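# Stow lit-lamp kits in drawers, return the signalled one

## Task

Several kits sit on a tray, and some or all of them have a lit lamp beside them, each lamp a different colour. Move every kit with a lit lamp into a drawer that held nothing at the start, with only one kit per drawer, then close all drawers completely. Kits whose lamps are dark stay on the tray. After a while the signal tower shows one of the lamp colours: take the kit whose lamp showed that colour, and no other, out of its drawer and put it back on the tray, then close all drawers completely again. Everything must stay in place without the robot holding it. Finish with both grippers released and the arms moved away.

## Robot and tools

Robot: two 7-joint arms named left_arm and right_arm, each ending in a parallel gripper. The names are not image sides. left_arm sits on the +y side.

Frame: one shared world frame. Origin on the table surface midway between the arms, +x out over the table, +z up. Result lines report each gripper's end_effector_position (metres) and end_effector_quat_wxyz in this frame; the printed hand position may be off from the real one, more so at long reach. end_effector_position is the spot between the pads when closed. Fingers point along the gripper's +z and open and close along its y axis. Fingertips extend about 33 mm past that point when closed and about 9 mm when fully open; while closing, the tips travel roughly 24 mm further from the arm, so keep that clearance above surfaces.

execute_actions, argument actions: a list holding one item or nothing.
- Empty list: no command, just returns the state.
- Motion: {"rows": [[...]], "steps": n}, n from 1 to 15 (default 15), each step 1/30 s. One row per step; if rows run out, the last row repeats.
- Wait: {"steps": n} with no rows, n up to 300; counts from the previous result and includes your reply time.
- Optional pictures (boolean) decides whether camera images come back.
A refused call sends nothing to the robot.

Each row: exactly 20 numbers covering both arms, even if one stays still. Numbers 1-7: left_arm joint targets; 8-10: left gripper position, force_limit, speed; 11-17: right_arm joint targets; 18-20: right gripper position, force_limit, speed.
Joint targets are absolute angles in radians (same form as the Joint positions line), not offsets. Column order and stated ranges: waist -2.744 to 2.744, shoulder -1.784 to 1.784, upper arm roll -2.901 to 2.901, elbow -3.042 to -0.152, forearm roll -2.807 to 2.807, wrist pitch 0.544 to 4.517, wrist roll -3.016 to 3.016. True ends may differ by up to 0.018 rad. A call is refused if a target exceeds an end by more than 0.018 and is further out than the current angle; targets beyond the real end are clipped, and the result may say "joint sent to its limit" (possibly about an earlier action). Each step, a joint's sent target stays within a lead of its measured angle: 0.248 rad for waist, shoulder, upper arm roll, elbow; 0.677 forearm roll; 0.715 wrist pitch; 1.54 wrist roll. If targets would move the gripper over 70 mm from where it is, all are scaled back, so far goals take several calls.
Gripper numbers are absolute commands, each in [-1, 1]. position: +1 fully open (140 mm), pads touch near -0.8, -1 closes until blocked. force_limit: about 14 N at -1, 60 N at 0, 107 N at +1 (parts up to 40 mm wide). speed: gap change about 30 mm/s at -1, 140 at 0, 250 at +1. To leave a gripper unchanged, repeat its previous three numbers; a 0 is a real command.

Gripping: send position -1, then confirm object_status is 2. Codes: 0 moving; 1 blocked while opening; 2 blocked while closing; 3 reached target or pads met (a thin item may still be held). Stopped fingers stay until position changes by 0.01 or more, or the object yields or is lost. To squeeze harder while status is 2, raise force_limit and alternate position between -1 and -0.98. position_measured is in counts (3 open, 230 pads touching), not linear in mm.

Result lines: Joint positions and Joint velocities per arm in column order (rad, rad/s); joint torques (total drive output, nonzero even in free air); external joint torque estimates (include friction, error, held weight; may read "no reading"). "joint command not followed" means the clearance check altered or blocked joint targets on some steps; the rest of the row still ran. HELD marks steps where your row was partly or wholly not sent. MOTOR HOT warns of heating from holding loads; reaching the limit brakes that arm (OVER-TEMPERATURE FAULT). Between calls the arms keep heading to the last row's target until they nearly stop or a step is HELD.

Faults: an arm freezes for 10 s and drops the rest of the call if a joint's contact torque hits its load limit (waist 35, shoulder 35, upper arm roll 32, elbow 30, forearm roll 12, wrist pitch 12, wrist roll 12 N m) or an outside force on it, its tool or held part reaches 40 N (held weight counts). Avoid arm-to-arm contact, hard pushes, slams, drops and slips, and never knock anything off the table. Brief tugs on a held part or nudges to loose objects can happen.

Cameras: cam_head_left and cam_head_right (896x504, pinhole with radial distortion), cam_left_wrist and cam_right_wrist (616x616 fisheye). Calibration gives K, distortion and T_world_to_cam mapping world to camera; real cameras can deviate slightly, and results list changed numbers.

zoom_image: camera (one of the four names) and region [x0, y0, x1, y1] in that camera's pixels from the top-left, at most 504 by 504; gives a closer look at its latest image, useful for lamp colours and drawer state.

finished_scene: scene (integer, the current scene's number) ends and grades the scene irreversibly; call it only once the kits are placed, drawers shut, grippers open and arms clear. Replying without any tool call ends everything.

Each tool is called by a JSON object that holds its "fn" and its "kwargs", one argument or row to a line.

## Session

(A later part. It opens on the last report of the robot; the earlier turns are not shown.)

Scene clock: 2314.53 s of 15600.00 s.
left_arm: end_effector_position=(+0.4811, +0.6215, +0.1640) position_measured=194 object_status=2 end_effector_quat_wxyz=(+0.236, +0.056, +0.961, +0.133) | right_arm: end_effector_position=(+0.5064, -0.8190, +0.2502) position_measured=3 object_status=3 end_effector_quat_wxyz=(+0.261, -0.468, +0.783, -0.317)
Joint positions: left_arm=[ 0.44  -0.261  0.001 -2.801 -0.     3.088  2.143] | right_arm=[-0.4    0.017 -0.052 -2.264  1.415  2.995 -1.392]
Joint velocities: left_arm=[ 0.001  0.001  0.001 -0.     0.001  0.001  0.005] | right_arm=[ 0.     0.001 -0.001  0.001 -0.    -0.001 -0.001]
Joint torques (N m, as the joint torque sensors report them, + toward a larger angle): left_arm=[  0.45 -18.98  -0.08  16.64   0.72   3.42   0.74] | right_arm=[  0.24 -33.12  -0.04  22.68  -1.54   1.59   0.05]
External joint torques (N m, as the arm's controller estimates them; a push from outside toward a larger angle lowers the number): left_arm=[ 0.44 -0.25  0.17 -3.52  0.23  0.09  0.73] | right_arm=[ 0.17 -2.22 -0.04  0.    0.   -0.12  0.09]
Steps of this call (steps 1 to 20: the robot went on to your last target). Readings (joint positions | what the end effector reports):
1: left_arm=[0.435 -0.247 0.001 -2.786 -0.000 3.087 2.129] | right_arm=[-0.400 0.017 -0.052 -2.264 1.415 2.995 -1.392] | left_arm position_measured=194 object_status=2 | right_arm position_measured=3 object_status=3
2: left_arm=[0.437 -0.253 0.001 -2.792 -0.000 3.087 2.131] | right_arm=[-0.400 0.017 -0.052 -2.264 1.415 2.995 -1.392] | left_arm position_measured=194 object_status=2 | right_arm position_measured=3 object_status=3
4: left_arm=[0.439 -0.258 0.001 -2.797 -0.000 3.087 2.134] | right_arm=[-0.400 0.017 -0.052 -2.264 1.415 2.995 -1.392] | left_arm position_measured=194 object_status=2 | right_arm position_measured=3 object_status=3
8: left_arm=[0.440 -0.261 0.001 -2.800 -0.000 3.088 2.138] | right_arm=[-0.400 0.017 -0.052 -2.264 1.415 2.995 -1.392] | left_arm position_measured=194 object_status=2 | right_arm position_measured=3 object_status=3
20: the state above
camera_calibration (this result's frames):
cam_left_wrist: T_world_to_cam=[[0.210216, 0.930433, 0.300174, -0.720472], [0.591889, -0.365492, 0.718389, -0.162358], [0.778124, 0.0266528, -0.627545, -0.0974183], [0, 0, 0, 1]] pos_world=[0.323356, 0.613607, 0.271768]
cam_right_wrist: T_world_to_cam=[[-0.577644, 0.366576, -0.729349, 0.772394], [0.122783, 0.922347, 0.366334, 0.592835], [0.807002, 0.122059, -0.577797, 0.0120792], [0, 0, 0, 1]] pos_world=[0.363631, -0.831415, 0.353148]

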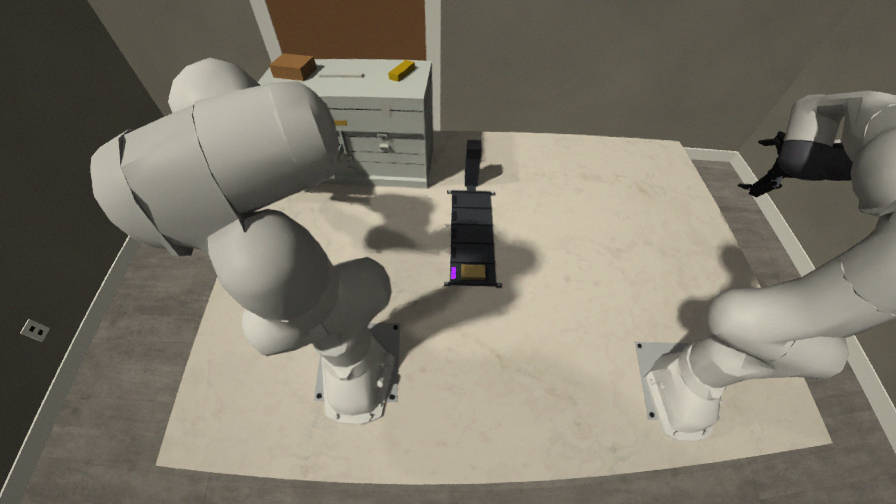

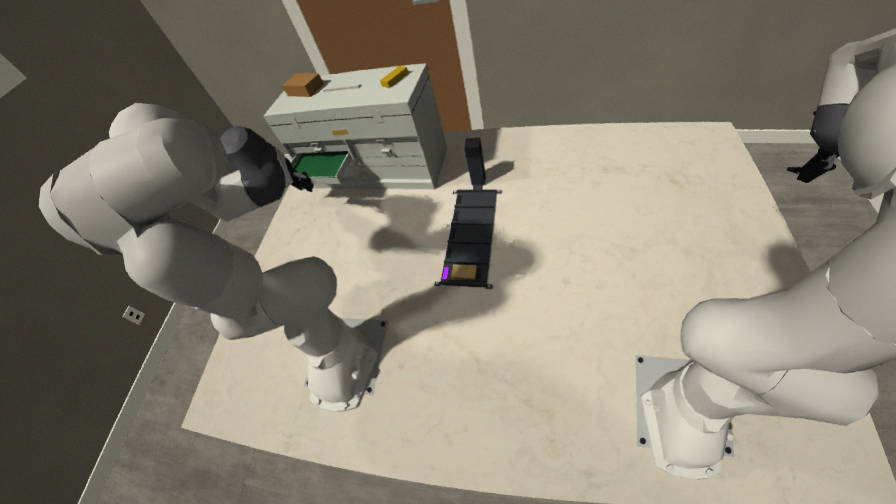

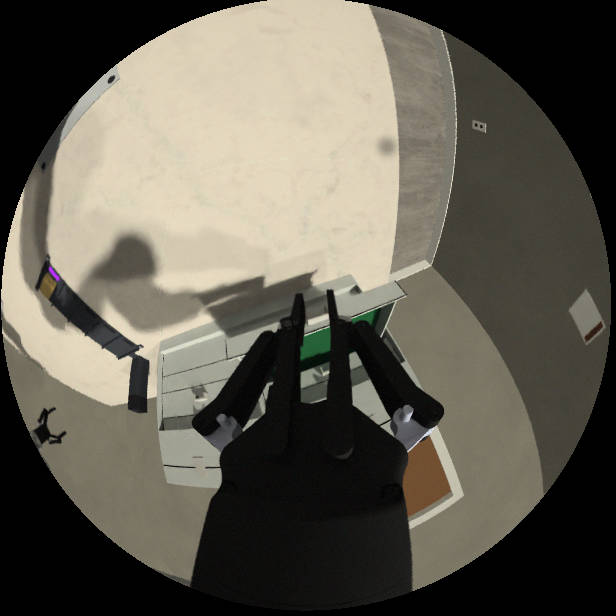

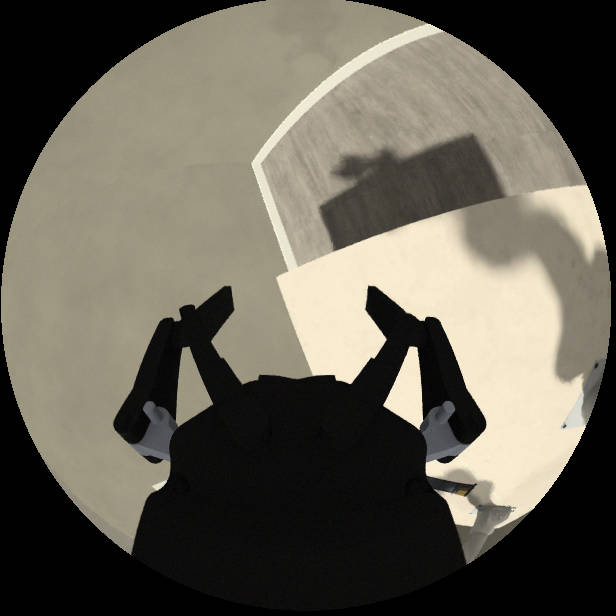

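{"fn": "execute_actions", "kwargs": {
  "actions": [
    {"rows":[[0.441,-0.261,0,-2.802,0,3.088,2.145,-0.2,0,0,-0.4,0.017,-0.05,-2.264,1.415,2.995,-1.392,1,0,0],[0.441,-0.261,0,-2.802,0,3.088,2.145,-0.2,0,0,-0.4,0.017,-0.05,-2.264,1.415,2.995,-1.392,1,0,0],[0.441,-0.261,0,-2.802,0,3.088,2.145,-0.2,0,0,-0.4,0.017,-0.05,-2.264,1.415,2.995,-1.392,1,0,0],[0.441,-0.261,0,-2.802,0,3.088,2.145,-0.2,0,0,-0.4,0.017,-0.05,-2.264,1.415,2.995,-1.392,1,0,0],[0.441,-0.261,0,-2.802,0,3.088,2.145,-0.2,0,0,-0.4,0.017,-0.05,-2.264,1.415,2.995,-1.392,1,0,0],[0.441,-0.261,0,-2.802,0,3.088,2.145,-0.2,0,0,-0.4,0.017,-0.05,-2.264,1.415,2.995,-1.392,1,0,0],[0.455,-0.31,0,-2.85,0,3.085,2.145,-0.2,0,0,-0.4,0.017,-0.05,-2.264,1.415,2.995,-1.392,1,0,0],[0.47,-0.365,0,-2.9,0,3.08,2.145,-0.2,0,0,-0.4,0.017,-0.05,-2.264,1.415,2.995,-1.392,1,0,0],[0.47,-0.365,0,-2.9,0,3.08,2.145,-0.2,0,0,-0.4,0.017,-0.05,-2.264,1.415,2.995,-1.392,1,0,0],[0.47,-0.365,0,-2.9,0,3.0,2.145,-0.2,0,0,-0.4,0.017,-0.05,-2.264,1.415,2.995,-1.392,1,0,0],[0.47,-0.45,0,-2.95,0,2.8,2.145,-0.2,0,0,-0.4,0.017,-0.05,-2.264,1.415,2.995,-1.392,1,0,0],[0.47,-0.55,0,-2.985,0,2.6,2.145,-0.2,0,0,-0.4,0.017,-0.05,-2.264,1.415,2.995,-1.392,1,0,0],[0.47,-0.65,0,-2.985,0,2.5,2.145,-0.2,0,0,-0.4,0.017,-0.05,-2.264,1.415,2.995,-1.392,1,0,0],[0.47,-0.75,0,-2.985,0,2.5,2.145,-0.2,0,0,-0.4,0.017,-0.05,-2.264,1.415,2.995,-1.392,1,0,0],[0.47,-0.85,0,-2.985,0,2.5,2.145,-0.2,0,0,-0.4,0.017,-0.05,-2.264,1.415,2.995,-1.392,1,0,0]],"steps":15}
  ],
  "pictures": false
}}

{"fn": "execute_actions", "kwargs": {
  "actions": [
    {"rows":[[0.47,-0.85,0,-2.985,0,2.4,0.75,0.36,0,0,-0.4,0.017,-0.05,-2.264,1.415,2.995,-1.392,1,0,0],[0.47,-0.85,0,-2.985,0,2.4,0.75,0.36,0,0,-0.4,0.017,-0.05,-2.264,1.415,2.995,-1.392,1,0,0],[0.47,-0.85,0,-2.985,0,2.4,0.75,0.36,0,0,-0.4,0.017,-0.05,-2.264,1.415,2.995,-1.392,1,0,0],[0.47,-0.85,0,-2.985,0,2.4,0.75,0.36,0,0,-0.4,0.017,-0.05,-2.264,1.415,2.995,-1.392,1,0,0],[0.47,-0.85,0,-2.985,0,2.4,0.75,0.36,0,0,-0.4,0.017,-0.05,-2.264,1.415,2.995,-1.392,1,0,0],[-0.873,-0.85,0,-2.985,0,2.4,0.75,0.36,0,0,-0.4,0.017,-0.05,-2.264,1.415,2.995,-1.392,1,0,0]],"steps":15}
  ],
  "pictures": false
}}

{"fn": "execute_actions", "kwargs": {
  "actions": [
    {"steps":20}
  ],
  "pictures": false
}}

{"fn": "execute_actions", "kwargs": {
  "actions": [
    {"rows":[[-0.873,-0.468,0,-2.594,0,2.2,0.75,0.36,0,0,-0.4,0.017,-0.05,-2.264,1.415,2.995,-1.392,1,0,0]],"steps":15}
  ],
  "pictures": false
}}

{"fn": "execute_actions", "kwargs": {
  "actions": [
    {"rows":[[-0.873,-0.287,0,-2.7254,0,2.44,0.75,0.36,0,0,-0.4,0.017,-0.05,-2.264,1.415,2.995,-1.392,1,0,0]],"steps":15}
  ],
  "pictures": false
}}

{"fn": "execute_actions", "kwargs": {
  "actions": [
    {"steps":25}
  ]
}}

Scene clock: 2356.37 s of 15600.00 s.
left_arm: end_effector_position=(+0.3980, +0.5918, +0.1591) position_measured=154 object_status=3 end_effector_quat_wxyz=(+0.181, +0.046, +0.977, +0.105) | right_arm: end_effector_position=(+0.5064, -0.8190, +0.2502) position_measured=3 object_status=3 end_effector_quat_wxyz=(+0.261, -0.468, +0.783, -0.317)
Joint positions: left_arm=[ 0.464 -0.533 -0.    -2.952  0.     2.841  2.144] | right_arm=[-0.4    0.017 -0.052 -2.264  1.415  2.995 -1.392]
Joint velocities: left_arm=[ 0.024 -1.83  -0.    -0.402  0.001 -1.637 -0.   ] | right_arm=[ 0.001  0.001 -0.001 -0.    -0.     0.     0.   ]
Joint torques (N m, as the joint torque sensors report them, + toward a larger angle): left_arm=[ 0.66 -6.84  0.54 26.21  0.77  3.63  0.11] | right_arm=[  0.22 -32.77  -0.19  23.74  -1.55   1.6    0.01]
External joint torques (N m, as the arm's controller estimates them; a push from outside toward a larger angle lowers the number): left_arm=[ 0.79 -1.05  0.78 -1.29  0.32 -0.77  0.11] | right_arm=[ 0.23 -1.92 -0.12  1.07 -0.01 -0.12  0.05]
Steps of this call (steps 1 to 15: the robot went on to your last target; steps 16 to 90: nothing new was sent; then 38.33 s passed at rest; steps 91 to 105: all 15 steps of this action). Readings (joint positions | what the end effector reports):
91: left_arm=[0.440 -0.262 0.001 -2.801 -0.000 3.089 2.144] | right_arm=[-0.400 0.017 -0.052 -2.264 1.415 2.995 -1.392] | left_arm position_measured=194 object_status=0 | right_arm position_measured=3 object_status=3
92: left_arm=[0.440 -0.262 0.001 -2.801 -0.000 3.089 2.144] | right_arm=[-0.400 0.017 -0.052 -2.264 1.415 2.995 -1.392] | left_arm position_measured=192 object_status=0 | right_arm position_measured=3 object_status=3
94: left_arm=[0.440 -0.262 0.001 -2.801 -0.000 3.089 2.144] | right_arm=[-0.400 0.017 -0.052 -2.264 1.415 2.995 -1.392] | left_arm position_measured=172 object_status=0 | right_arm position_measured=3 object_status=3
98: left_arm=[0.449 -0.297 -0.000 -2.837 0.000 3.088 2.144] | right_arm=[-0.400 0.017 -0.052 -2.264 1.415 2.995 -1.392] | left_arm position_measured=154 object_status=0 | right_arm position_measured=3 object_status=3
105: the state above

Scene clock: 2356.87 s of 15600.00 s.
left_arm: end_effector_position=(+0.3790, +0.3703, +0.1934) position_measured=84 object_status=0 end_effector_quat_wxyz=(+0.153, -0.180, +0.971, -0.038) | right_arm: end_effector_position=(+0.5064, -0.8190, +0.2502) position_measured=3 object_status=3 end_effector_quat_wxyz=(+0.261, -0.468, +0.783, -0.317)
Joint positions: left_arm=[-0.07  -0.846  0.002 -2.981 -0.001  2.452  1.15 ] | right_arm=[-0.4    0.017 -0.052 -2.264  1.415  2.995 -1.392]
Joint velocities: left_arm=[-1.709 -0.018 -0.047 -0.009  0.    -0.199 -0.954] | right_arm=[-0.001 -0.001  0.001 -0.    -0.001  0.001  0.001]
Joint torques (N m, as the joint torque sensors report them, + toward a larger angle): left_arm=[ 5.58 -4.17  0.74 22.3   1.08  2.33 -0.52] | right_arm=[  0.08 -32.49   0.25  22.89  -1.52   1.65   0.07]
External joint torques (N m, as the arm's controller estimates them; a push from outside toward a larger angle lowers the number): left_arm=[-2.52 -0.94 -0.52 -1.27  0.39 -0.66 -0.52] | right_arm=[ 0.12 -1.47  0.36  0.15  0.02 -0.09  0.11]
Steps of this call (steps 1 to 15: all 15 steps of this action). Readings (joint positions | what the end effector reports):
1: left_arm=[0.465 -0.594 -0.000 -2.961 0.000 2.782 2.043] | right_arm=[-0.400 0.017 -0.052 -2.264 1.415 2.995 -1.392] | left_arm position_measured=154 object_status=0 | right_arm position_measured=3 object_status=3
2: left_arm=[0.465 -0.662 -0.000 -2.970 0.000 2.718 1.920] | right_arm=[-0.400 0.017 -0.052 -2.264 1.415 2.995 -1.392] | left_arm position_measured=148 object_status=0 | right_arm position_measured=3 object_status=3
4: left_arm=[0.467 -0.775 -0.000 -2.974 0.000 2.617 1.692] | right_arm=[-0.400 0.017 -0.052 -2.264 1.415 2.995 -1.392] | left_arm position_measured=133 object_status=0 | right_arm position_measured=3 object_status=3
8: left_arm=[0.329 -0.833 0.005 -2.975 -0.001 2.527 1.434] | right_arm=[-0.400 0.017 -0.052 -2.264 1.415 2.995 -1.392] | left_arm position_measured=102 object_status=0 | right_arm position_measured=3 object_status=3
15: the state above

Scene clock: 2357.53 s of 15600.00 s.
left_arm: end_effector_position=(+0.2435, +0.1218, +0.1848) position_measured=84 object_status=3 end_effector_quat_wxyz=(+0.094, +0.049, +0.990, -0.097) | right_arm: end_effector_position=(+0.5064, -0.8190, +0.2502) position_measured=3 object_status=3 end_effector_quat_wxyz=(+0.261, -0.468, +0.783, -0.317)
Joint positions: left_arm=[-0.868 -0.848 -0.002 -2.983 -0.001  2.406  0.814] | right_arm=[-0.4    0.017 -0.052 -2.264  1.415  2.995 -1.392]
Joint velocities: left_arm=[-0.025 -0.     0.002 -0.002  0.    -0.012 -0.188] | right_arm=[-0.001 -0.001 -0.     0.001  0.    -0.    -0.001]
Joint torques (N m, as the joint torque sensors report them, + toward a larger angle): left_arm=[-1.48 -4.33  1.24 22.39  1.04  2.51 -0.31] | right_arm=[  0.16 -32.39   0.07  23.02  -1.53   1.66   0.06]
External joint torques (N m, as the arm's controller estimates them; a push from outside toward a larger angle lowers the number): left_arm=[-1.69 -1.    1.73 -1.63  0.38 -0.5  -0.3 ] | right_arm=[ 0.17 -1.4   0.14  0.29  0.01 -0.07  0.1 ]
Steps of this call (steps 1 to 20: the robot went on to your last target). Readings (joint positions | what the end effector reports):
1: left_arm=[-0.130 -0.846 0.002 -2.981 -0.001 2.446 1.119] | right_arm=[-0.400 0.017 -0.052 -2.264 1.415 2.995 -1.392] | left_arm position_measured=84 object_status=0 | right_arm position_measured=3 object_status=3
2: left_arm=[-0.190 -0.847 0.001 -2.981 -0.001 2.440 1.090] | right_arm=[-0.400 0.017 -0.052 -2.264 1.415 2.995 -1.392] | left_arm position_measured=84 object_status=3 | right_arm position_measured=3 object_status=3
4: left_arm=[-0.313 -0.847 0.001 -2.981 -0.001 2.432 1.039] | right_arm=[-0.400 0.017 -0.052 -2.264 1.415 2.995 -1.392] | left_arm position_measured=84 object_status=3 | right_arm position_measured=3 object_status=3
8: left_arm=[-0.561 -0.848 0.001 -2.982 -0.001 2.420 0.958] | right_arm=[-0.400 0.017 -0.052 -2.264 1.415 2.995 -1.392] | left_arm position_measured=84 object_status=3 | right_arm position_measured=3 object_status=3
20: the state above

Scene clock: 2358.03 s of 15600.00 s.
left_arm: end_effector_position=(+0.2821, +0.0758, +0.2103) position_measured=84 object_status=3 end_effector_quat_wxyz=(+0.030, +0.027, +0.999, -0.033) | right_arm: end_effector_position=(+0.5064, -0.8190, +0.2502) position_measured=3 object_status=3 end_effector_quat_wxyz=(+0.261, -0.468, +0.783, -0.317)
Joint positions: left_arm=[-0.87  -0.47  -0.001 -2.597 -0.001  2.215  0.768] | right_arm=[-0.4    0.017 -0.052 -2.264  1.415  2.995 -1.392]
Joint velocities: left_arm=[-0.     0.007  0.001  0.011  0.    -0.066 -0.036] | right_arm=[-0.001  0.001  0.002 -0.001 -0.001 -0.    -0.002]
Joint torques (N m, as the joint torque sensors report them, + toward a larger angle): left_arm=[ -1.96 -13.28   0.39  24.02   1.25   1.98  -0.36] | right_arm=[  0.34 -32.73   0.28  23.02  -1.5    1.6    0.03]
External joint torques (N m, as the arm's controller estimates them; a push from outside toward a larger angle lowers the number): left_arm=[-1.95  1.77  0.8   0.29  0.57 -0.69 -0.35] | right_arm=[ 0.26 -1.93  0.26  0.4   0.03 -0.11  0.07]
Steps of this call (steps 1 to 15: all 15 steps of this action). Readings (joint positions | what the end effector reports):
1: left_arm=[-0.869 -0.794 -0.002 -2.931 -0.001 2.367 0.808] | right_arm=[-0.400 0.017 -0.052 -2.264 1.415 2.995 -1.392] | left_arm position_measured=84 object_status=3 | right_arm position_measured=3 object_status=3
2: left_arm=[-0.869 -0.713 -0.001 -2.851 -0.001 2.337 0.803] | right_arm=[-0.400 0.017 -0.052 -2.264 1.415 2.995 -1.392] | left_arm position_measured=84 object_status=3 | right_arm position_measured=3 object_status=3
4: left_arm=[-0.870 -0.574 -0.001 -2.707 -0.001 2.296 0.794] | right_arm=[-0.400 0.017 -0.052 -2.264 1.415 2.995 -1.392] | left_arm position_measured=84 object_status=3 | right_arm position_measured=3 object_status=3
8: left_arm=[-0.870 -0.485 -0.001 -2.612 -0.001 2.249 0.780] | right_arm=[-0.400 0.017 -0.052 -2.264 1.415 2.995 -1.392] | left_arm position_measured=84 object_status=3 | right_arm position_measured=3 object_status=3
15: the state above

Scene clock: 2358.53 s of 15600.00 s.
left_arm: end_effector_position=(+0.2601, +0.1013, +0.0991) position_measured=84 object_status=3 end_effector_quat_wxyz=(-0.007, +0.023, +1.000, +0.007) | right_arm: end_effector_position=(+0.5064, -0.8190, +0.2502) position_measured=3 object_status=3 end_effector_quat_wxyz=(+0.261, -0.468, +0.783, -0.317)
Joint positions: left_arm=[-0.87  -0.286 -0.001 -2.727 -0.001  2.421  0.759] | right_arm=[-0.4    0.017 -0.052 -2.264  1.415  2.995 -1.392]
Joint velocities: left_arm=[ 0.002 -0.001  0.001 -0.001  0.001  0.092 -0.008] | right_arm=[ 0.001 -0.    -0.     0.     0.001 -0.002  0.001]
Joint torques (N m, as the joint torque sensors report them, + toward a larger angle): left_arm=[ -2.12 -18.05   1.09  20.78   1.18   3.22  -0.34] | right_arm=[  0.03 -32.78  -0.06  23.24  -1.52   1.6    0.07]
External joint torques (N m, as the arm's controller estimates them; a push from outside toward a larger angle lowers the number): left_arm=[-2.19  0.13  1.26  0.39  0.67  0.86 -0.34] | right_arm=[ 0.   -1.94 -0.03  0.59  0.02 -0.12  0.11]
Steps of this call (steps 1 to 15: all 15 steps of this action). Readings (joint positions | what the end effector reports):
1: left_arm=[-0.870 -0.456 -0.001 -2.605 -0.001 2.242 0.767] | right_arm=[-0.400 0.017 -0.052 -2.264 1.415 2.995 -1.392] | left_arm position_measured=84 object_status=3 | right_arm position_measured=3 object_status=3
2: left_arm=[-0.870 -0.426 -0.001 -2.624 -0.001 2.267 0.767] | right_arm=[-0.400 0.017 -0.052 -2.264 1.415 2.995 -1.392] | left_arm position_measured=84 object_status=3 | right_arm position_measured=3 object_status=3
4: left_arm=[-0.870 -0.357 -0.001 -2.671 -0.001 2.318 0.765] | right_arm=[-0.400 0.017 -0.052 -2.264 1.415 2.995 -1.392] | left_arm position_measured=84 object_status=3 | right_arm position_measured=3 object_status=3
8: left_arm=[-0.870 -0.289 -0.001 -2.725 -0.001 2.377 0.762] | right_arm=[-0.400 0.017 -0.052 -2.264 1.415 2.995 -1.392] | left_arm position_measured=84 object_status=3 | right_arm position_measured=3 object_status=3
15: the state above

Scene clock: 2359.37 s of 15600.00 s.
left_arm: end_effector_position=(+0.2632, +0.0977, +0.1004) position_measured=84 object_status=3 end_effector_quat_wxyz=(-0.002, +0.021, +1.000, +0.002) | right_arm: end_effector_position=(+0.5064, -0.8190, +0.2502) position_measured=3 object_status=3 end_effector_quat_wxyz=(+0.261, -0.468, +0.783, -0.317)
Joint positions: left_arm=[-0.87  -0.286 -0.001 -2.727 -0.001  2.436  0.757] | right_arm=[-0.4    0.017 -0.052 -2.264  1.415  2.995 -1.392]
Joint velocities: left_arm=[ 0.001 -0.    -0.     0.    -0.001  0.001 -0.   ] | right_arm=[-0.001  0.     0.     0.002 -0.    -0.     0.002]
Joint torques (N m, as the joint torque sensors report them, + toward a larger angle): left_arm=[ -2.11 -18.31   0.81  21.51   0.98   3.12  -0.19] | right_arm=[  0.03 -32.44   0.13  23.4   -1.55   1.66   0.02]
External joint torques (N m, as the arm's controller estimates them; a push from outside toward a larger angle lowers the number): left_arm=[-2.13 -0.04  1.04  0.95  0.47  0.68 -0.19] | right_arm=[ 0.12 -1.52  0.27  0.68 -0.01 -0.08  0.06]
Steps of this call (steps 1 to 25: the robot went on to your last target). Readings (joint positions | what the end effector reports):
1: left_arm=[-0.870 -0.286 -0.001 -2.727 -0.001 2.424 0.759] | right_arm=[-0.400 0.017 -0.052 -2.264 1.415 2.995 -1.392] | left_arm position_measured=84 object_status=3 | right_arm position_measured=3 object_status=3
2: left_arm=[-0.870 -0.286 -0.001 -2.727 -0.001 2.426 0.759] | right_arm=[-0.400 0.017 -0.052 -2.264 1.415 2.995 -1.392] | left_arm position_measured=84 object_status=3 | right_arm position_measured=3 object_status=3
4: left_arm=[-0.870 -0.286 -0.001 -2.727 -0.001 2.429 0.758] | right_arm=[-0.400 0.017 -0.052 -2.264 1.415 2.995 -1.392] | left_arm position_measured=84 object_status=3 | right_arm position_measured=3 object_status=3
8: left_arm=[-0.870 -0.286 -0.001 -2.727 -0.001 2.433 0.758] | right_arm=[-0.400 0.017 -0.052 -2.264 1.415 2.995 -1.392] | left_arm position_measured=84 object_status=3 | right_arm position_measured=3 object_status=3
25: the state above
camera_calibration (this result's frames):
cam_left_wrist: T_world_to_cam=[[0.200764, 0.978179, -0.0534677, -0.134843], [0.895075, -0.160977, 0.415846, -0.24847], [0.398164, -0.131345, -0.907862, 0.189777], [0, 0, 0, 1]] pos_world=[0.173908, 0.116829, 0.268407]
cam_right_wrist: T_world_to_cam=[[-0.577646, 0.366574, -0.729349, 0.772393], [0.12278, 0.922347, 0.366334, 0.592835], [0.807001, 0.122062, -0.577798, 0.0120805], [0, 0, 0, 1]] pos_world=[0.363632, -0.831413, 0.353148]

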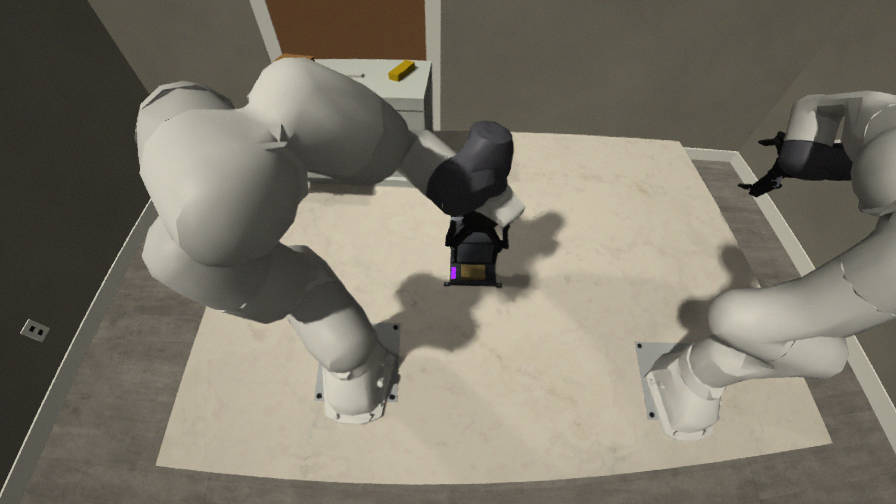

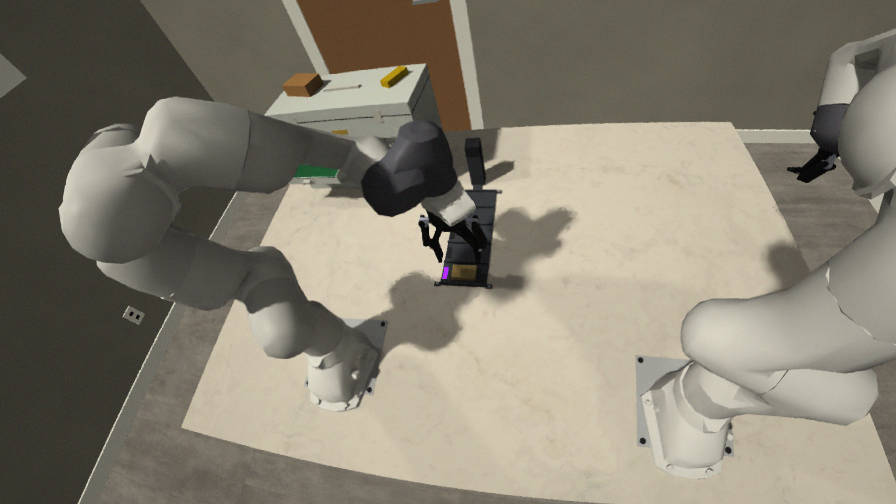

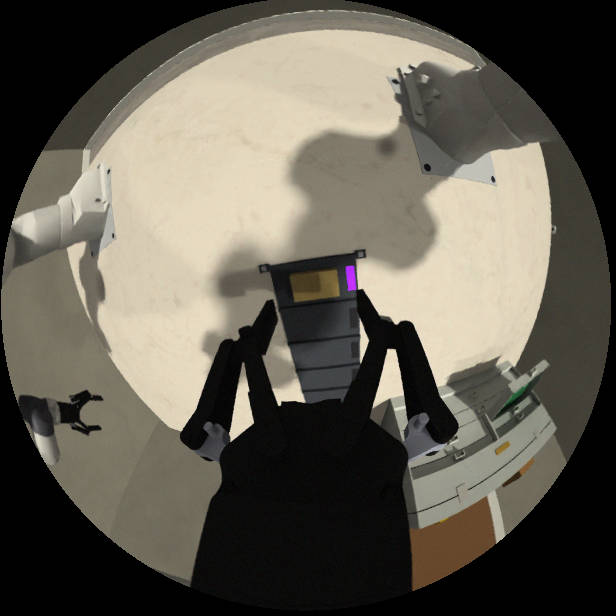

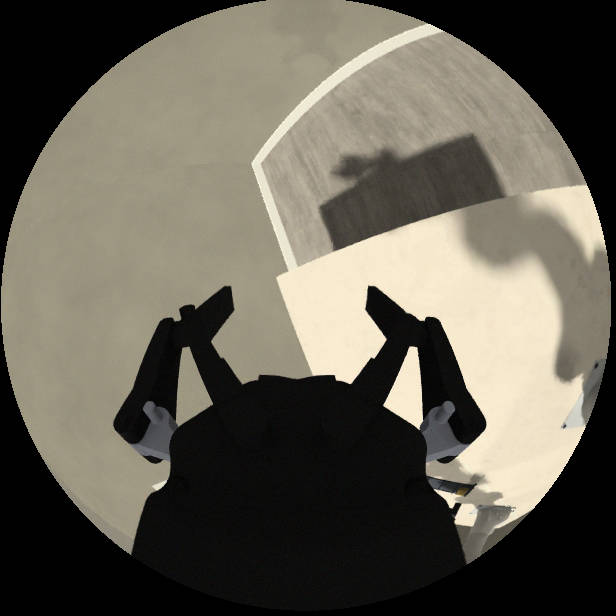

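Aligned. Descend with c leading.

{"fn": "execute_actions", "kwargs": {
  "actions": [
    {"rows":[[-0.873,-0.287,0,-2.727,0,2.5,0.75,0.36,0,0,-0.4,0.017,-0.05,-2.264,1.415,2.995,-1.392,1,0,0],[-0.873,-0.275,0,-2.73,0,2.52,0.75,0.36,0,0,-0.4,0.017,-0.05,-2.264,1.415,2.995,-1.392,1,0,0],[-0.873,-0.26,0,-2.734,0,2.54,0.75,0.36,0,0,-0.4,0.017,-0.05,-2.264,1.415,2.995,-1.392,1,0,0],[-0.873,-0.245,0,-2.737,0,2.56,0.75,0.36,0,0,-0.4,0.017,-0.05,-2.264,1.415,2.995,-1.392,1,0,0],[-0.873,-0.23,0,-2.741,0,2.58,0.75,0.36,0,0,-0.4,0.017,-0.05,-2.264,1.415,2.995,-1.392,1,0,0],[-0.873,-0.215,0,-2.744,0,2.6,0.75,0.36,0,0,-0.4,0.017,-0.05,-2.264,1.415,2.995,-1.392,1,0,0],[-0.873,-0.2,0,-2.747,0,2.62,0.75,0.36,0,0,-0.4,0.017,-0.05,-2.264,1.415,2.995,-1.392,1,0,0],[-0.873,-0.185,0,-2.75,0,2.635,0.75,0.36,0,0,-0.4,0.017,-0.05,-2.264,1.415,2.995,-1.392,1,0,0],[-0.873,-0.17,0,-2.752,0,2.65,0.75,0.36,0,0,-0.4,0.017,-0.05,-2.264,1.415,2.995,-1.392,1,0,0],[-0.873,-0.155,0,-2.755,0,2.66,0.75,0.36,0,0,-0.4,0.017,-0.05,-2.264,1.415,2.995,-1.392,1,0,0],[-0.873,-0.14,0,-2.757,0,2.665,0.75,0.36,0,0,-0.4,0.017,-0.05,-2.264,1.415,2.995,-1.392,1,0,0],[-0.873,-0.128,0,-2.759,0,2.665,0.75,0.36,0,0,-0.4,0.017,-0.05,-2.264,1.415,2.995,-1.392,1,0,0],[-0.873,-0.118,0,-2.76,0,2.66,0.75,0.36,0,0,-0.4,0.017,-0.05,-2.264,1.415,2.995,-1.392,1,0,0],[-0.873,-0.109,0,-2.7614,0,2.656,0.75,0.36,0,0,-0.4,0.017,-0.05,-2.264,1.415,2.995,-1.392,1,0,0]],"steps":15}
  ],
  "pictures": false
}}

{"fn": "execute_actions", "kwargs": {
  "actions": [
    {"steps":15}
  ]
}}

Scene clock: 2384.47 s of 15600.00 s.
left_arm: end_effector_position=(+0.2634, +0.0974, +0.0422) position_measured=84 object_status=3 end_effector_quat_wxyz=(-0.002, +0.021, +1.000, +0.002) | right_arm: end_effector_position=(+0.5064, -0.8190, +0.2502) position_measured=3 object_status=3 end_effector_quat_wxyz=(+0.261, -0.468, +0.783, -0.317)
Joint positions: left_arm=[-0.87  -0.124 -0.001 -2.759 -0.001  2.629  0.757] | right_arm=[-0.4    0.017 -0.052 -2.264  1.415  2.995 -1.392]
Joint velocities: left_arm=[-0.     0.238  0.    -0.062  0.     0.119 -0.   ] | right_arm=[-0.001  0.001 -0.     0.002  0.001  0.    -0.001]
Joint torques (N m, as the joint torque sensors report them, + toward a larger angle): left_arm=[ -1.73 -23.37   1.27  19.46   0.91   3.75  -0.17] | right_arm=[  0.19 -32.92  -0.32  23.13  -1.6    1.64   0.04]
External joint torques (N m, as the arm's controller estimates them; a push from outside toward a larger angle lowers the number): left_arm=[-1.78  1.96  1.32 -0.61  0.54  0.88 -0.17] | right_arm=[ 0.25 -1.97 -0.2   0.39 -0.07 -0.1   0.09]
Steps of this call (steps 1 to 15: the robot went on to your last target; steps 16 to 90: nothing new was sent; then 21.60 s passed at rest; steps 91 to 105: all 15 steps of this action). Readings (joint positions | what the end effector reports):
91: left_arm=[-0.870 -0.286 -0.001 -2.727 -0.001 2.445 0.757] | right_arm=[-0.400 0.017 -0.052 -2.264 1.415 2.995 -1.392] | left_arm position_measured=84 object_status=3 | right_arm position_measured=3 object_status=3
92: left_arm=[-0.870 -0.285 -0.001 -2.727 -0.001 2.458 0.757] | right_arm=[-0.400 0.017 -0.052 -2.264 1.415 2.995 -1.392] | left_arm position_measured=84 object_status=3 | right_arm position_measured=3 object_status=3
94: left_arm=[-0.870 -0.272 -0.001 -2.728 -0.001 2.488 0.757] | right_arm=[-0.400 0.017 -0.052 -2.264 1.415 2.995 -1.392] | left_arm position_measured=84 object_status=3 | right_arm position_measured=3 object_status=3
98: left_arm=[-0.870 -0.219 -0.001 -2.740 -0.001 2.554 0.757] | right_arm=[-0.400 0.017 -0.052 -2.264 1.415 2.995 -1.392] | left_arm position_measured=84 object_status=3 | right_arm position_measured=3 object_status=3
105: the state above

Scene clock: 2384.97 s of 15600.00 s.
left_arm: end_effector_position=(+0.2642, +0.0965, +0.0379) position_measured=84 object_status=3 end_effector_quat_wxyz=(-0.000, +0.021, +1.000, -0.000) | right_arm: end_effector_position=(+0.5064, -0.8190, +0.2502) position_measured=3 object_status=3 end_effector_quat_wxyz=(+0.261, -0.468, +0.783, -0.317)
Joint positions: left_arm=[-0.87  -0.111 -0.001 -2.762 -0.001  2.651  0.757] | right_arm=[-0.4    0.017 -0.052 -2.264  1.415  2.995 -1.392]
Joint velocities: left_arm=[ 0.001  0.     0.     0.    -0.001  0.008 -0.   ] | right_arm=[-0.001 -0.001 -0.     0.001 -0.    -0.001  0.   ]
Joint torques (N m, as the joint torque sensors report them, + toward a larger angle): left_arm=[ -1.85 -19.98   0.71  17.13   0.79   3.16  -0.25] | right_arm=[ -0.04 -32.62   0.05  23.28  -1.48   1.57   0.07]
External joint torques (N m, as the arm's controller estimates them; a push from outside toward a larger angle lowers the number): left_arm=[-1.88  1.52  0.77 -0.5   0.42  0.71 -0.25] | right_arm=[ 0.01 -1.64  0.16  0.56  0.06 -0.16  0.11]
Steps of this call (steps 1 to 15: the robot went on to your last target). Readings (joint positions | what the end effector reports):
1: left_arm=[-0.870 -0.118 -0.001 -2.760 -0.001 2.633 0.757] | right_arm=[-0.400 0.017 -0.052 -2.264 1.415 2.995 -1.392] | left_arm position_measured=84 object_status=3 | right_arm position_measured=3 object_status=3
2: left_arm=[-0.870 -0.114 -0.001 -2.761 -0.001 2.636 0.757] | right_arm=[-0.400 0.017 -0.052 -2.264 1.415 2.995 -1.392] | left_arm position_measured=84 object_status=3 | right_arm position_measured=3 object_status=3
4: left_arm=[-0.870 -0.111 -0.001 -2.762 -0.001 2.640 0.757] | right_arm=[-0.400 0.017 -0.052 -2.264 1.415 2.995 -1.392] | left_arm position_measured=84 object_status=3 | right_arm position_measured=3 object_status=3
8: left_arm=[-0.870 -0.111 -0.001 -2.762 -0.001 2.647 0.757] | right_arm=[-0.400 0.017 -0.052 -2.264 1.415 2.995 -1.392] | left_arm position_measured=84 object_status=3 | right_arm position_measured=3 object_status=3
15: the state above
camera_calibration (this result's frames):
cam_left_wrist: T_world_to_cam=[[0.200588, 0.978059, -0.0562531, -0.137058], [0.893898, -0.159226, 0.419038, -0.223623], [0.400887, -0.134338, -0.906224, 0.132022], [0, 0, 0, 1]] pos_world=[0.174463, 0.11618, 0.205638]
cam_right_wrist: T_world_to_cam=[[-0.577645, 0.366574, -0.729348, 0.772393], [0.12278, 0.922347, 0.366334, 0.592835], [0.807001, 0.122062, -0.577798, 0.0120804], [0, 0, 0, 1]] pos_world=[0.363632, -0.831413, 0.353148]

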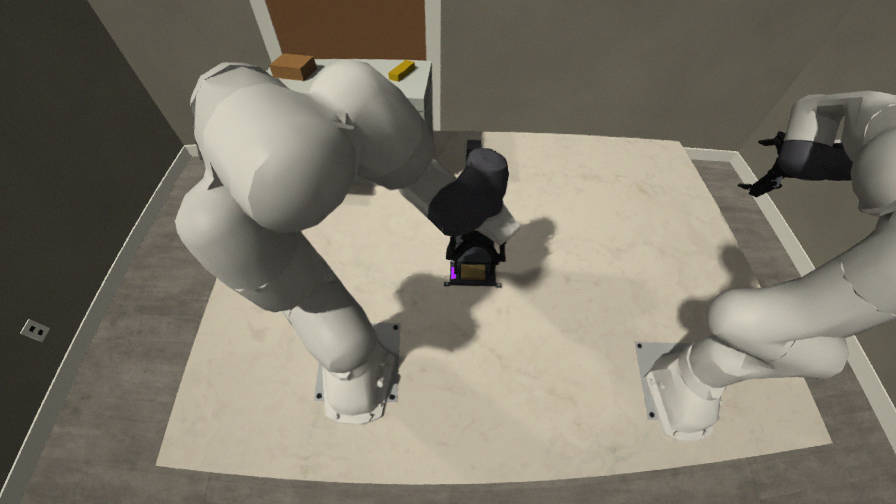

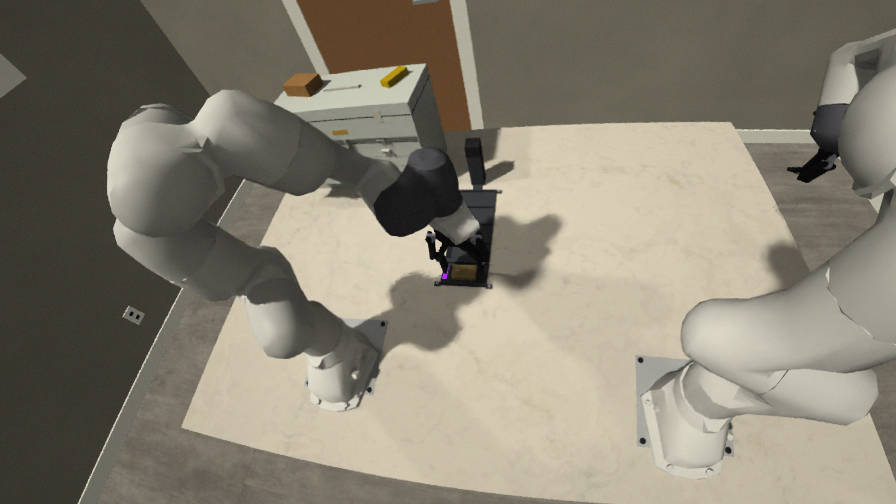

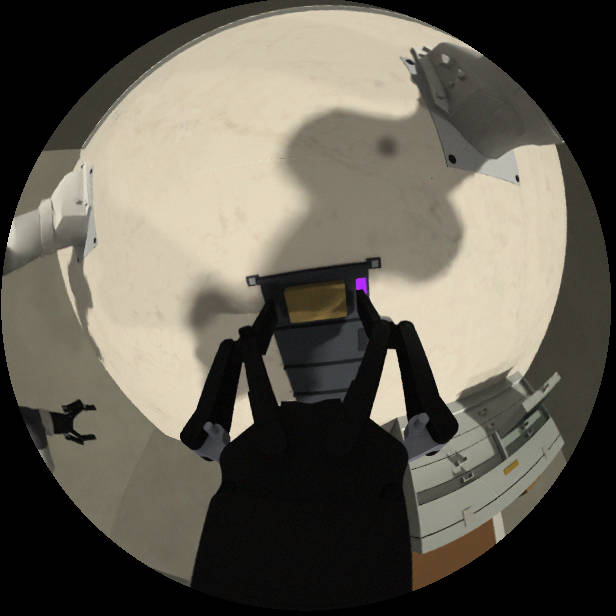

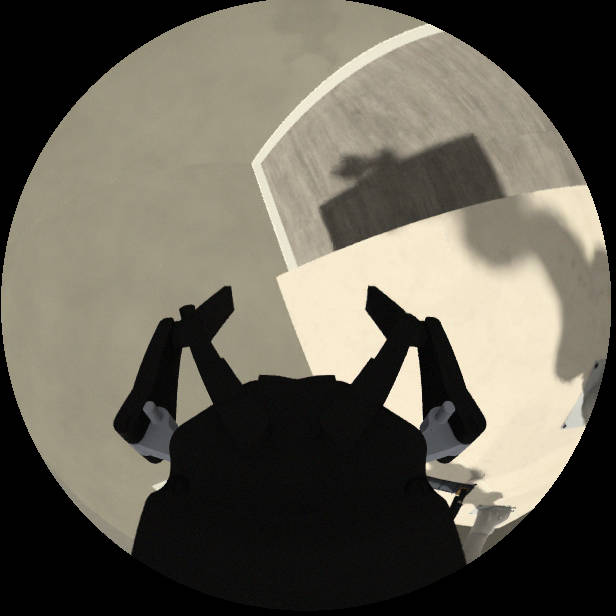

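{"fn": "execute_actions", "kwargs": {
  "actions": [
    {"rows":[[-0.873,-0.109,0,-2.7614,0,2.656,0.75,-1,0,0,-0.4,0.017,-0.05,-2.264,1.415,2.995,-1.392,1,0,0]],"steps":15}
  ],
  "pictures": false
}}

{"fn": "execute_actions", "kwargs": {
  "actions": [
    {"rows":[[-0.873,-0.109,0,-2.7614,0,2.656,0.75,-1,0,0,-0.4,0.017,-0.05,-2.264,1.415,2.995,-1.392,1,0,0],[-0.873,-0.109,0,-2.7614,0,2.656,0.75,-1,0,0,-0.4,0.017,-0.05,-2.264,1.415,2.995,-1.392,1,0,0],[-0.873,-0.109,0,-2.7614,0,2.6,0.75,-1,0,0,-0.4,0.017,-0.05,-2.264,1.415,2.995,-1.392,1,0,0],[-0.873,-0.13,0,-2.759,0,2.57,0.75,-1,0,0,-0.4,0.017,-0.05,-2.264,1.415,2.995,-1.392,1,0,0],[-0.873,-0.15,0,-2.756,0,2.54,0.75,-1,0,0,-0.4,0.017,-0.05,-2.264,1.415,2.995,-1.392,1,0,0],[-0.873,-0.17,0,-2.752,0,2.51,0.75,-1,0,0,-0.4,0.017,-0.05,-2.264,1.415,2.995,-1.392,1,0,0],[-0.873,-0.19,0,-2.749,0,2.48,0.75,-1,0,0,-0.4,0.017,-0.05,-2.264,1.415,2.995,-1.392,1,0,0],[-0.873,-0.215,0,-2.744,0,2.45,0.75,-1,0,0,-0.4,0.017,-0.05,-2.264,1.415,2.995,-1.392,1,0,0],[-0.873,-0.24,0,-2.738,0,2.41,0.75,-1,0,0,-0.4,0.017,-0.05,-2.264,1.415,2.995,-1.392,1,0,0],[-0.873,-0.265,0,-2.732,0,2.37,0.75,-1,0,0,-0.4,0.017,-0.05,-2.264,1.415,2.995,-1.392,1,0,0],[-0.873,-0.29,0,-2.725,0,2.32,0.75,-1,0,0,-0.4,0.017,-0.05,-2.264,1.415,2.995,-1.392,1,0,0],[-0.873,-0.33,0,-2.7,0,2.26,0.75,-1,0,0,-0.4,0.017,-0.05,-2.264,1.415,2.995,-1.392,1,0,0],[-0.873,-0.38,0,-2.67,0,2.2,0.75,-1,0,0,-0.4,0.017,-0.05,-2.264,1.415,2.995,-1.392,1,0,0],[-0.873,-0.42,0,-2.63,0,2.13,0.75,-1,0,0,-0.4,0.017,-0.05,-2.264,1.415,2.995,-1.392,1,0,0],[-0.873,-0.468,0,-2.594,0,2.126,0.75,-1,0,0,-0.4,0.017,-0.05,-2.264,1.415,2.995,-1.392,1,0,0]],"steps":15}
  ],
  "pictures": false
}}

{"fn": "execute_actions", "kwargs": {
  "actions": [
    {"rows":[[-0.873,-0.468,0,-2.594,0,2.126,0.75,-1,0,0,-0.4,0.017,-0.05,-2.264,1.415,2.995,-1.392,1,0,0],[-0.873,-0.468,0,-2.594,0,2.126,0.75,-1,0,0,-0.4,0.017,-0.05,-2.264,1.415,2.995,-1.392,1,0,0],[-0.873,-0.468,0,-2.594,0,2.126,0.75,-1,0,0,-0.4,0.017,-0.05,-2.264,1.415,2.995,-1.392,1,0,0],[-0.873,-0.468,0,-2.594,0,2.126,0.75,-1,0,0,-0.4,0.017,-0.05,-2.264,1.415,2.995,-1.392,1,0,0],[-0.873,-0.468,0,-2.594,0,2.126,0.75,-1,0,0,-0.4,0.017,-0.05,-2.264,1.415,2.995,-1.392,1,0,0],[-0.873,-0.208,0,-2.168,0,1.96,1.2,-1,0,0,-0.4,0.017,-0.05,-2.264,1.415,2.995,-1.392,1,0,0]],"steps":15}
  ],
  "pictures": false
}}

{"fn": "execute_actions", "kwargs": {
  "actions": [
    {"rows":[[0.375,-0.208,0,-2.168,0,1.96,2.005,-1,0,0,-0.4,0.017,-0.05,-2.264,1.415,2.995,-1.392,1,0,0]],"steps":15}
  ],
  "pictures": false
}}

{"fn": "execute_actions", "kwargs": {
  "actions": [
    {"steps":40}
  ],
  "pictures": false
}}

Scene clock: 2411.27 s of 15600.00 s.
left_arm: end_effector_position=(+0.2648, +0.0959, +0.0386) position_measured=134 object_status=2 end_effector_quat_wxyz=(+0.001, +0.021, +1.000, -0.001) | right_arm: end_effector_position=(+0.5065, -0.8190, +0.2502) position_measured=3 object_status=3 end_effector_quat_wxyz=(+0.261, -0.468, +0.783, -0.317)
Joint positions: left_arm=[-0.87  -0.112 -0.001 -2.761 -0.001  2.652  0.757] | right_arm=[-0.4    0.017 -0.052 -2.264  1.415  2.995 -1.392]
Joint velocities: left_arm=[ 0.001  0.     0.     0.    -0.001 -0.     0.001] | right_arm=[ 0.001  0.     0.     0.001 -0.001  0.     0.002]
Joint torques (N m, as the joint torque sensors report them, + toward a larger angle): left_arm=[ -1.67 -18.75   1.89  17.2    0.92   3.18  -0.23] | right_arm=[  0.05 -32.74  -0.08  22.79  -1.59   1.7    0.05]
External joint torques (N m, as the arm's controller estimates them; a push from outside toward a larger angle lowers the number): left_arm=[-1.73  2.73  1.93 -0.42  0.55  0.72 -0.23] | right_arm=[-0.01 -1.8  -0.08  0.08 -0.05 -0.02  0.09]
Steps of this call (steps 1 to 15: the robot went on to your last target; steps 16 to 90: nothing new was sent; then 22.80 s passed at rest; steps 91 to 105: all 15 steps of this action). Readings (joint positions | what the end effector reports):
91: left_arm=[-0.870 -0.111 -0.001 -2.762 -0.001 2.652 0.757] | right_arm=[-0.400 0.017 -0.052 -2.264 1.415 2.995 -1.392] | left_arm position_measured=84 object_status=0 | right_arm position_measured=3 object_status=3
92: left_arm=[-0.870 -0.111 -0.001 -2.762 -0.001 2.652 0.757] | right_arm=[-0.400 0.017 -0.052 -2.264 1.415 2.995 -1.392] | left_arm position_measured=91 object_status=0 | right_arm position_measured=3 object_status=3
94: left_arm=[-0.870 -0.111 -0.001 -2.762 -0.001 2.652 0.757] | right_arm=[-0.400 0.017 -0.052 -2.264 1.415 2.995 -1.392] | left_arm position_measured=106 object_status=0 | right_arm position_measured=3 object_status=3
98: left_arm=[-0.870 -0.112 -0.001 -2.761 -0.001 2.652 0.757] | right_arm=[-0.400 0.017 -0.052 -2.264 1.415 2.995 -1.392] | left_arm position_measured=134 object_status=0 | right_arm position_measured=3 object_status=3
105: the state above

Scene clock: 2411.77 s of 15600.00 s.
left_arm: end_effector_position=(+0.2671, +0.0931, +0.1432) position_measured=134 object_status=2 end_effector_quat_wxyz=(+0.001, +0.021, +1.000, -0.001) | right_arm: end_effector_position=(+0.5065, -0.8190, +0.2502) position_measured=3 object_status=3 end_effector_quat_wxyz=(+0.261, -0.468, +0.783, -0.317)
Joint positions: left_arm=[-0.87  -0.365 -0.001 -2.67  -0.001  2.308  0.757] | right_arm=[-0.4    0.017 -0.052 -2.264  1.415  2.995 -1.392]
Joint velocities: left_arm=[ 0.    -1.081  0.001  0.796  0.001 -0.903 -0.001] | right_arm=[ 0.001  0.001 -0.    -0.    -0.001 -0.001  0.002]
Joint torques (N m, as the joint torque sensors report them, + toward a larger angle): left_arm=[ -2.16 -15.12   0.56  20.83   1.08   1.74  -0.14] | right_arm=[  0.26 -32.71  -0.12  23.09  -1.5    1.62  -0.01]
External joint torques (N m, as the arm's controller estimates them; a push from outside toward a larger angle lowers the number): left_arm=[-2.15 -2.2   0.91  1.7   0.45 -0.39 -0.15] | right_arm=[ 0.23 -1.91 -0.08  0.47  0.03 -0.1   0.04]
Steps of this call (steps 1 to 15: all 15 steps of this action). Readings (joint positions | what the end effector reports):
1: left_arm=[-0.870 -0.112 -0.001 -2.761 -0.001 2.652 0.757] | right_arm=[-0.400 0.017 -0.052 -2.264 1.415 2.995 -1.392] | left_arm position_measured=134 object_status=2 | right_arm position_measured=3 object_status=3
2: left_arm=[-0.870 -0.112 -0.001 -2.761 -0.001 2.652 0.757] | right_arm=[-0.400 0.017 -0.052 -2.264 1.415 2.995 -1.392] | left_arm position_measured=134 object_status=2 | right_arm position_measured=3 object_status=3
4: left_arm=[-0.870 -0.116 -0.001 -2.759 -0.001 2.634 0.757] | right_arm=[-0.400 0.017 -0.052 -2.264 1.415 2.995 -1.392] | left_arm position_measured=134 object_status=2 | right_arm position_measured=3 object_status=3
8: left_arm=[-0.870 -0.168 -0.001 -2.756 -0.001 2.555 0.757] | right_arm=[-0.400 0.017 -0.052 -2.264 1.415 2.995 -1.392] | left_arm position_measured=134 object_status=2 | right_arm position_measured=3 object_status=3
15: the state above

Scene clock: 2412.27 s of 15600.00 s.
left_arm: end_effector_position=(+0.3368, +0.0124, +0.2753) position_measured=134 object_status=2 end_effector_quat_wxyz=(+0.015, +0.165, +0.986, -0.013) | right_arm: end_effector_position=(+0.5065, -0.8190, +0.2502) position_measured=3 object_status=3 end_effector_quat_wxyz=(+0.261, -0.468, +0.783, -0.317)
Joint positions: left_arm=[-0.871 -0.216 -0.001 -2.176 -0.002  1.999  1.046] | right_arm=[-0.4    0.017 -0.052 -2.264  1.415  2.995 -1.392]
Joint velocities: left_arm=[ 0.001  0.038 -0.     0.123 -0.001 -0.2    0.487] | right_arm=[-0.001 -0.001  0.    -0.    -0.002 -0.     0.002]
Joint torques (N m, as the joint torque sensors report them, + toward a larger angle): left_arm=[ -1.89 -20.44   0.85  22.7    1.4    1.62   0.53] | right_arm=[  0.46 -32.77  -0.03  23.11  -1.55   1.65   0.04]
External joint torques (N m, as the arm's controller estimates them; a push from outside toward a larger angle lowers the number): left_arm=[-1.98  1.42  0.93  1.01  0.7  -0.54  0.54] | right_arm=[ 0.5  -1.91  0.08  0.48 -0.02 -0.07  0.08]
Steps of this call (steps 1 to 15: all 15 steps of this action). Readings (joint positions | what the end effector reports):
1: left_arm=[-0.870 -0.400 -0.001 -2.644 -0.001 2.277 0.757] | right_arm=[-0.400 0.017 -0.052 -2.264 1.415 2.995 -1.392] | left_arm position_measured=134 object_status=2 | right_arm position_measured=3 object_status=3
2: left_arm=[-0.870 -0.428 -0.001 -2.622 -0.001 2.253 0.757] | right_arm=[-0.400 0.017 -0.052 -2.264 1.415 2.995 -1.392] | left_arm position_measured=134 object_status=2 | right_arm position_measured=3 object_status=3
4: left_arm=[-0.870 -0.460 -0.001 -2.597 -0.001 2.217 0.757] | right_arm=[-0.400 0.017 -0.052 -2.264 1.415 2.995 -1.392] | left_arm position_measured=134 object_status=2 | right_arm position_measured=3 object_status=3
8: left_arm=[-0.871 -0.289 -0.001 -2.378 -0.002 2.089 0.876] | right_arm=[-0.400 0.017 -0.052 -2.264 1.415 2.995 -1.392] | left_arm position_measured=134 object_status=2 | right_arm position_measured=3 object_status=3
15: the state above

Scene clock: 2412.77 s of 15600.00 s.
left_arm: end_effector_position=(+0.4881, +0.2690, +0.2706) position_measured=134 object_status=2 end_effector_quat_wxyz=(+0.005, +0.135, +0.991, -0.001) | right_arm: end_effector_position=(+0.5065, -0.8190, +0.2502) position_measured=3 object_status=3 end_effector_quat_wxyz=(+0.261, -0.468, +0.783, -0.317)
Joint positions: left_arm=[-0.259 -0.207 -0.003 -2.172 -0.002  1.975  1.595] | right_arm=[-0.4    0.017 -0.052 -2.264  1.415  2.995 -1.392]
Joint velocities: left_arm=[ 1.234  0.003  0.082  0.002  0.001 -0.02   0.704] | right_arm=[-0.001  0.    -0.001 -0.001 -0.001  0.     0.001]
Joint torques (N m, as the joint torque sensors report them, + toward a larger angle): left_arm=[ -3.7  -23.93  -3.31  24.56   1.27   1.96   0.5 ] | right_arm=[  0.02 -32.63  -0.17  22.88  -1.61   1.6    0.04]
External joint torques (N m, as the arm's controller estimates them; a push from outside toward a larger angle lowers the number): left_arm=[ 1.06  1.92  0.41  0.71  0.55 -0.28  0.51] | right_arm=[-0.07 -1.78 -0.19  0.23 -0.07 -0.12  0.09]
Steps of this call (steps 1 to 15: all 15 steps of this action). Readings (joint positions | what the end effector reports):
1: left_arm=[-0.844 -0.216 -0.014 -2.174 -0.002 1.996 1.098] | right_arm=[-0.400 0.017 -0.052 -2.264 1.415 2.995 -1.392] | left_arm position_measured=134 object_status=2 | right_arm position_measured=3 object_status=3
2: left_arm=[-0.809 -0.215 -0.018 -2.173 -0.002 1.994 1.148] | right_arm=[-0.400 0.017 -0.052 -2.264 1.415 2.995 -1.392] | left_arm position_measured=134 object_status=2 | right_arm position_measured=3 object_status=3
4: left_arm=[-0.730 -0.213 -0.016 -2.173 -0.002 1.989 1.237] | right_arm=[-0.400 0.017 -0.052 -2.264 1.415 2.995 -1.392] | left_arm position_measured=134 object_status=2 | right_arm position_measured=3 object_status=3
8: left_arm=[-0.563 -0.209 -0.009 -2.172 -0.002 1.982 1.392] | right_arm=[-0.400 0.017 -0.052 -2.264 1.415 2.995 -1.392] | left_arm position_measured=134 object_status=2 | right_arm position_measured=3 object_status=3
15: the state above

Scene clock: 2414.10 s of 15600.00 s.
left_arm: end_effector_position=(+0.4632, +0.5769, +0.2700) position_measured=134 object_status=2 end_effector_quat_wxyz=(+0.000, +0.014, +1.000, -0.001) | right_arm: end_effector_position=(+0.5065, -0.8190, +0.2502) position_measured=3 object_status=3 end_effector_quat_wxyz=(+0.261, -0.468, +0.783, -0.317)
Joint positions: left_arm=[ 0.374 -0.207  0.003 -2.171 -0.001  1.963  1.99 ] | right_arm=[-0.4    0.017 -0.052 -2.264  1.415  2.995 -1.392]
Joint velocities: left_arm=[-0.001 -0.001 -0.    -0.     0.001 -0.001  0.028] | right_arm=[-0.002 -0.     0.     0.     0.001  0.    -0.001]
Joint torques (N m, as the joint torque sensors report them, + toward a larger angle): left_arm=[ -0.99 -24.81  -1.25  25.14   1.3    1.97   0.41] | right_arm=[  0.03 -32.48  -0.4   23.07  -1.55   1.65   0.  ]
External joint torques (N m, as the arm's controller estimates them; a push from outside toward a larger angle lowers the number): left_arm=[-0.96 -0.17 -1.01  0.98  0.52 -0.44  0.41] | right_arm=[ 0.1  -1.61 -0.28  0.42 -0.02 -0.09  0.04]
Steps of this call (steps 1 to 40: the robot went on to your last target). Readings (joint positions | what the end effector reports):
1: left_arm=[-0.215 -0.207 -0.003 -2.172 -0.002 1.975 1.619] | right_arm=[-0.400 0.017 -0.052 -2.264 1.415 2.995 -1.392] | left_arm position_measured=134 object_status=2 | right_arm position_measured=3 object_status=3
2: left_arm=[-0.170 -0.207 -0.003 -2.172 -0.002 1.974 1.641] | right_arm=[-0.400 0.017 -0.052 -2.264 1.415 2.995 -1.392] | left_arm position_measured=134 object_status=2 | right_arm position_measured=3 object_status=3
4: left_arm=[-0.082 -0.207 -0.002 -2.172 -0.002 1.973 1.681] | right_arm=[-0.400 0.017 -0.052 -2.264 1.415 2.995 -1.392] | left_arm position_measured=134 object_status=2 | right_arm position_measured=3 object_status=3
8: left_arm=[0.096 -0.207 -0.001 -2.171 -0.002 1.972 1.748] | right_arm=[-0.400 0.017 -0.052 -2.264 1.415 2.995 -1.392] | left_arm position_measured=134 object_status=2 | right_arm position_measured=3 object_status=3
40: the state above


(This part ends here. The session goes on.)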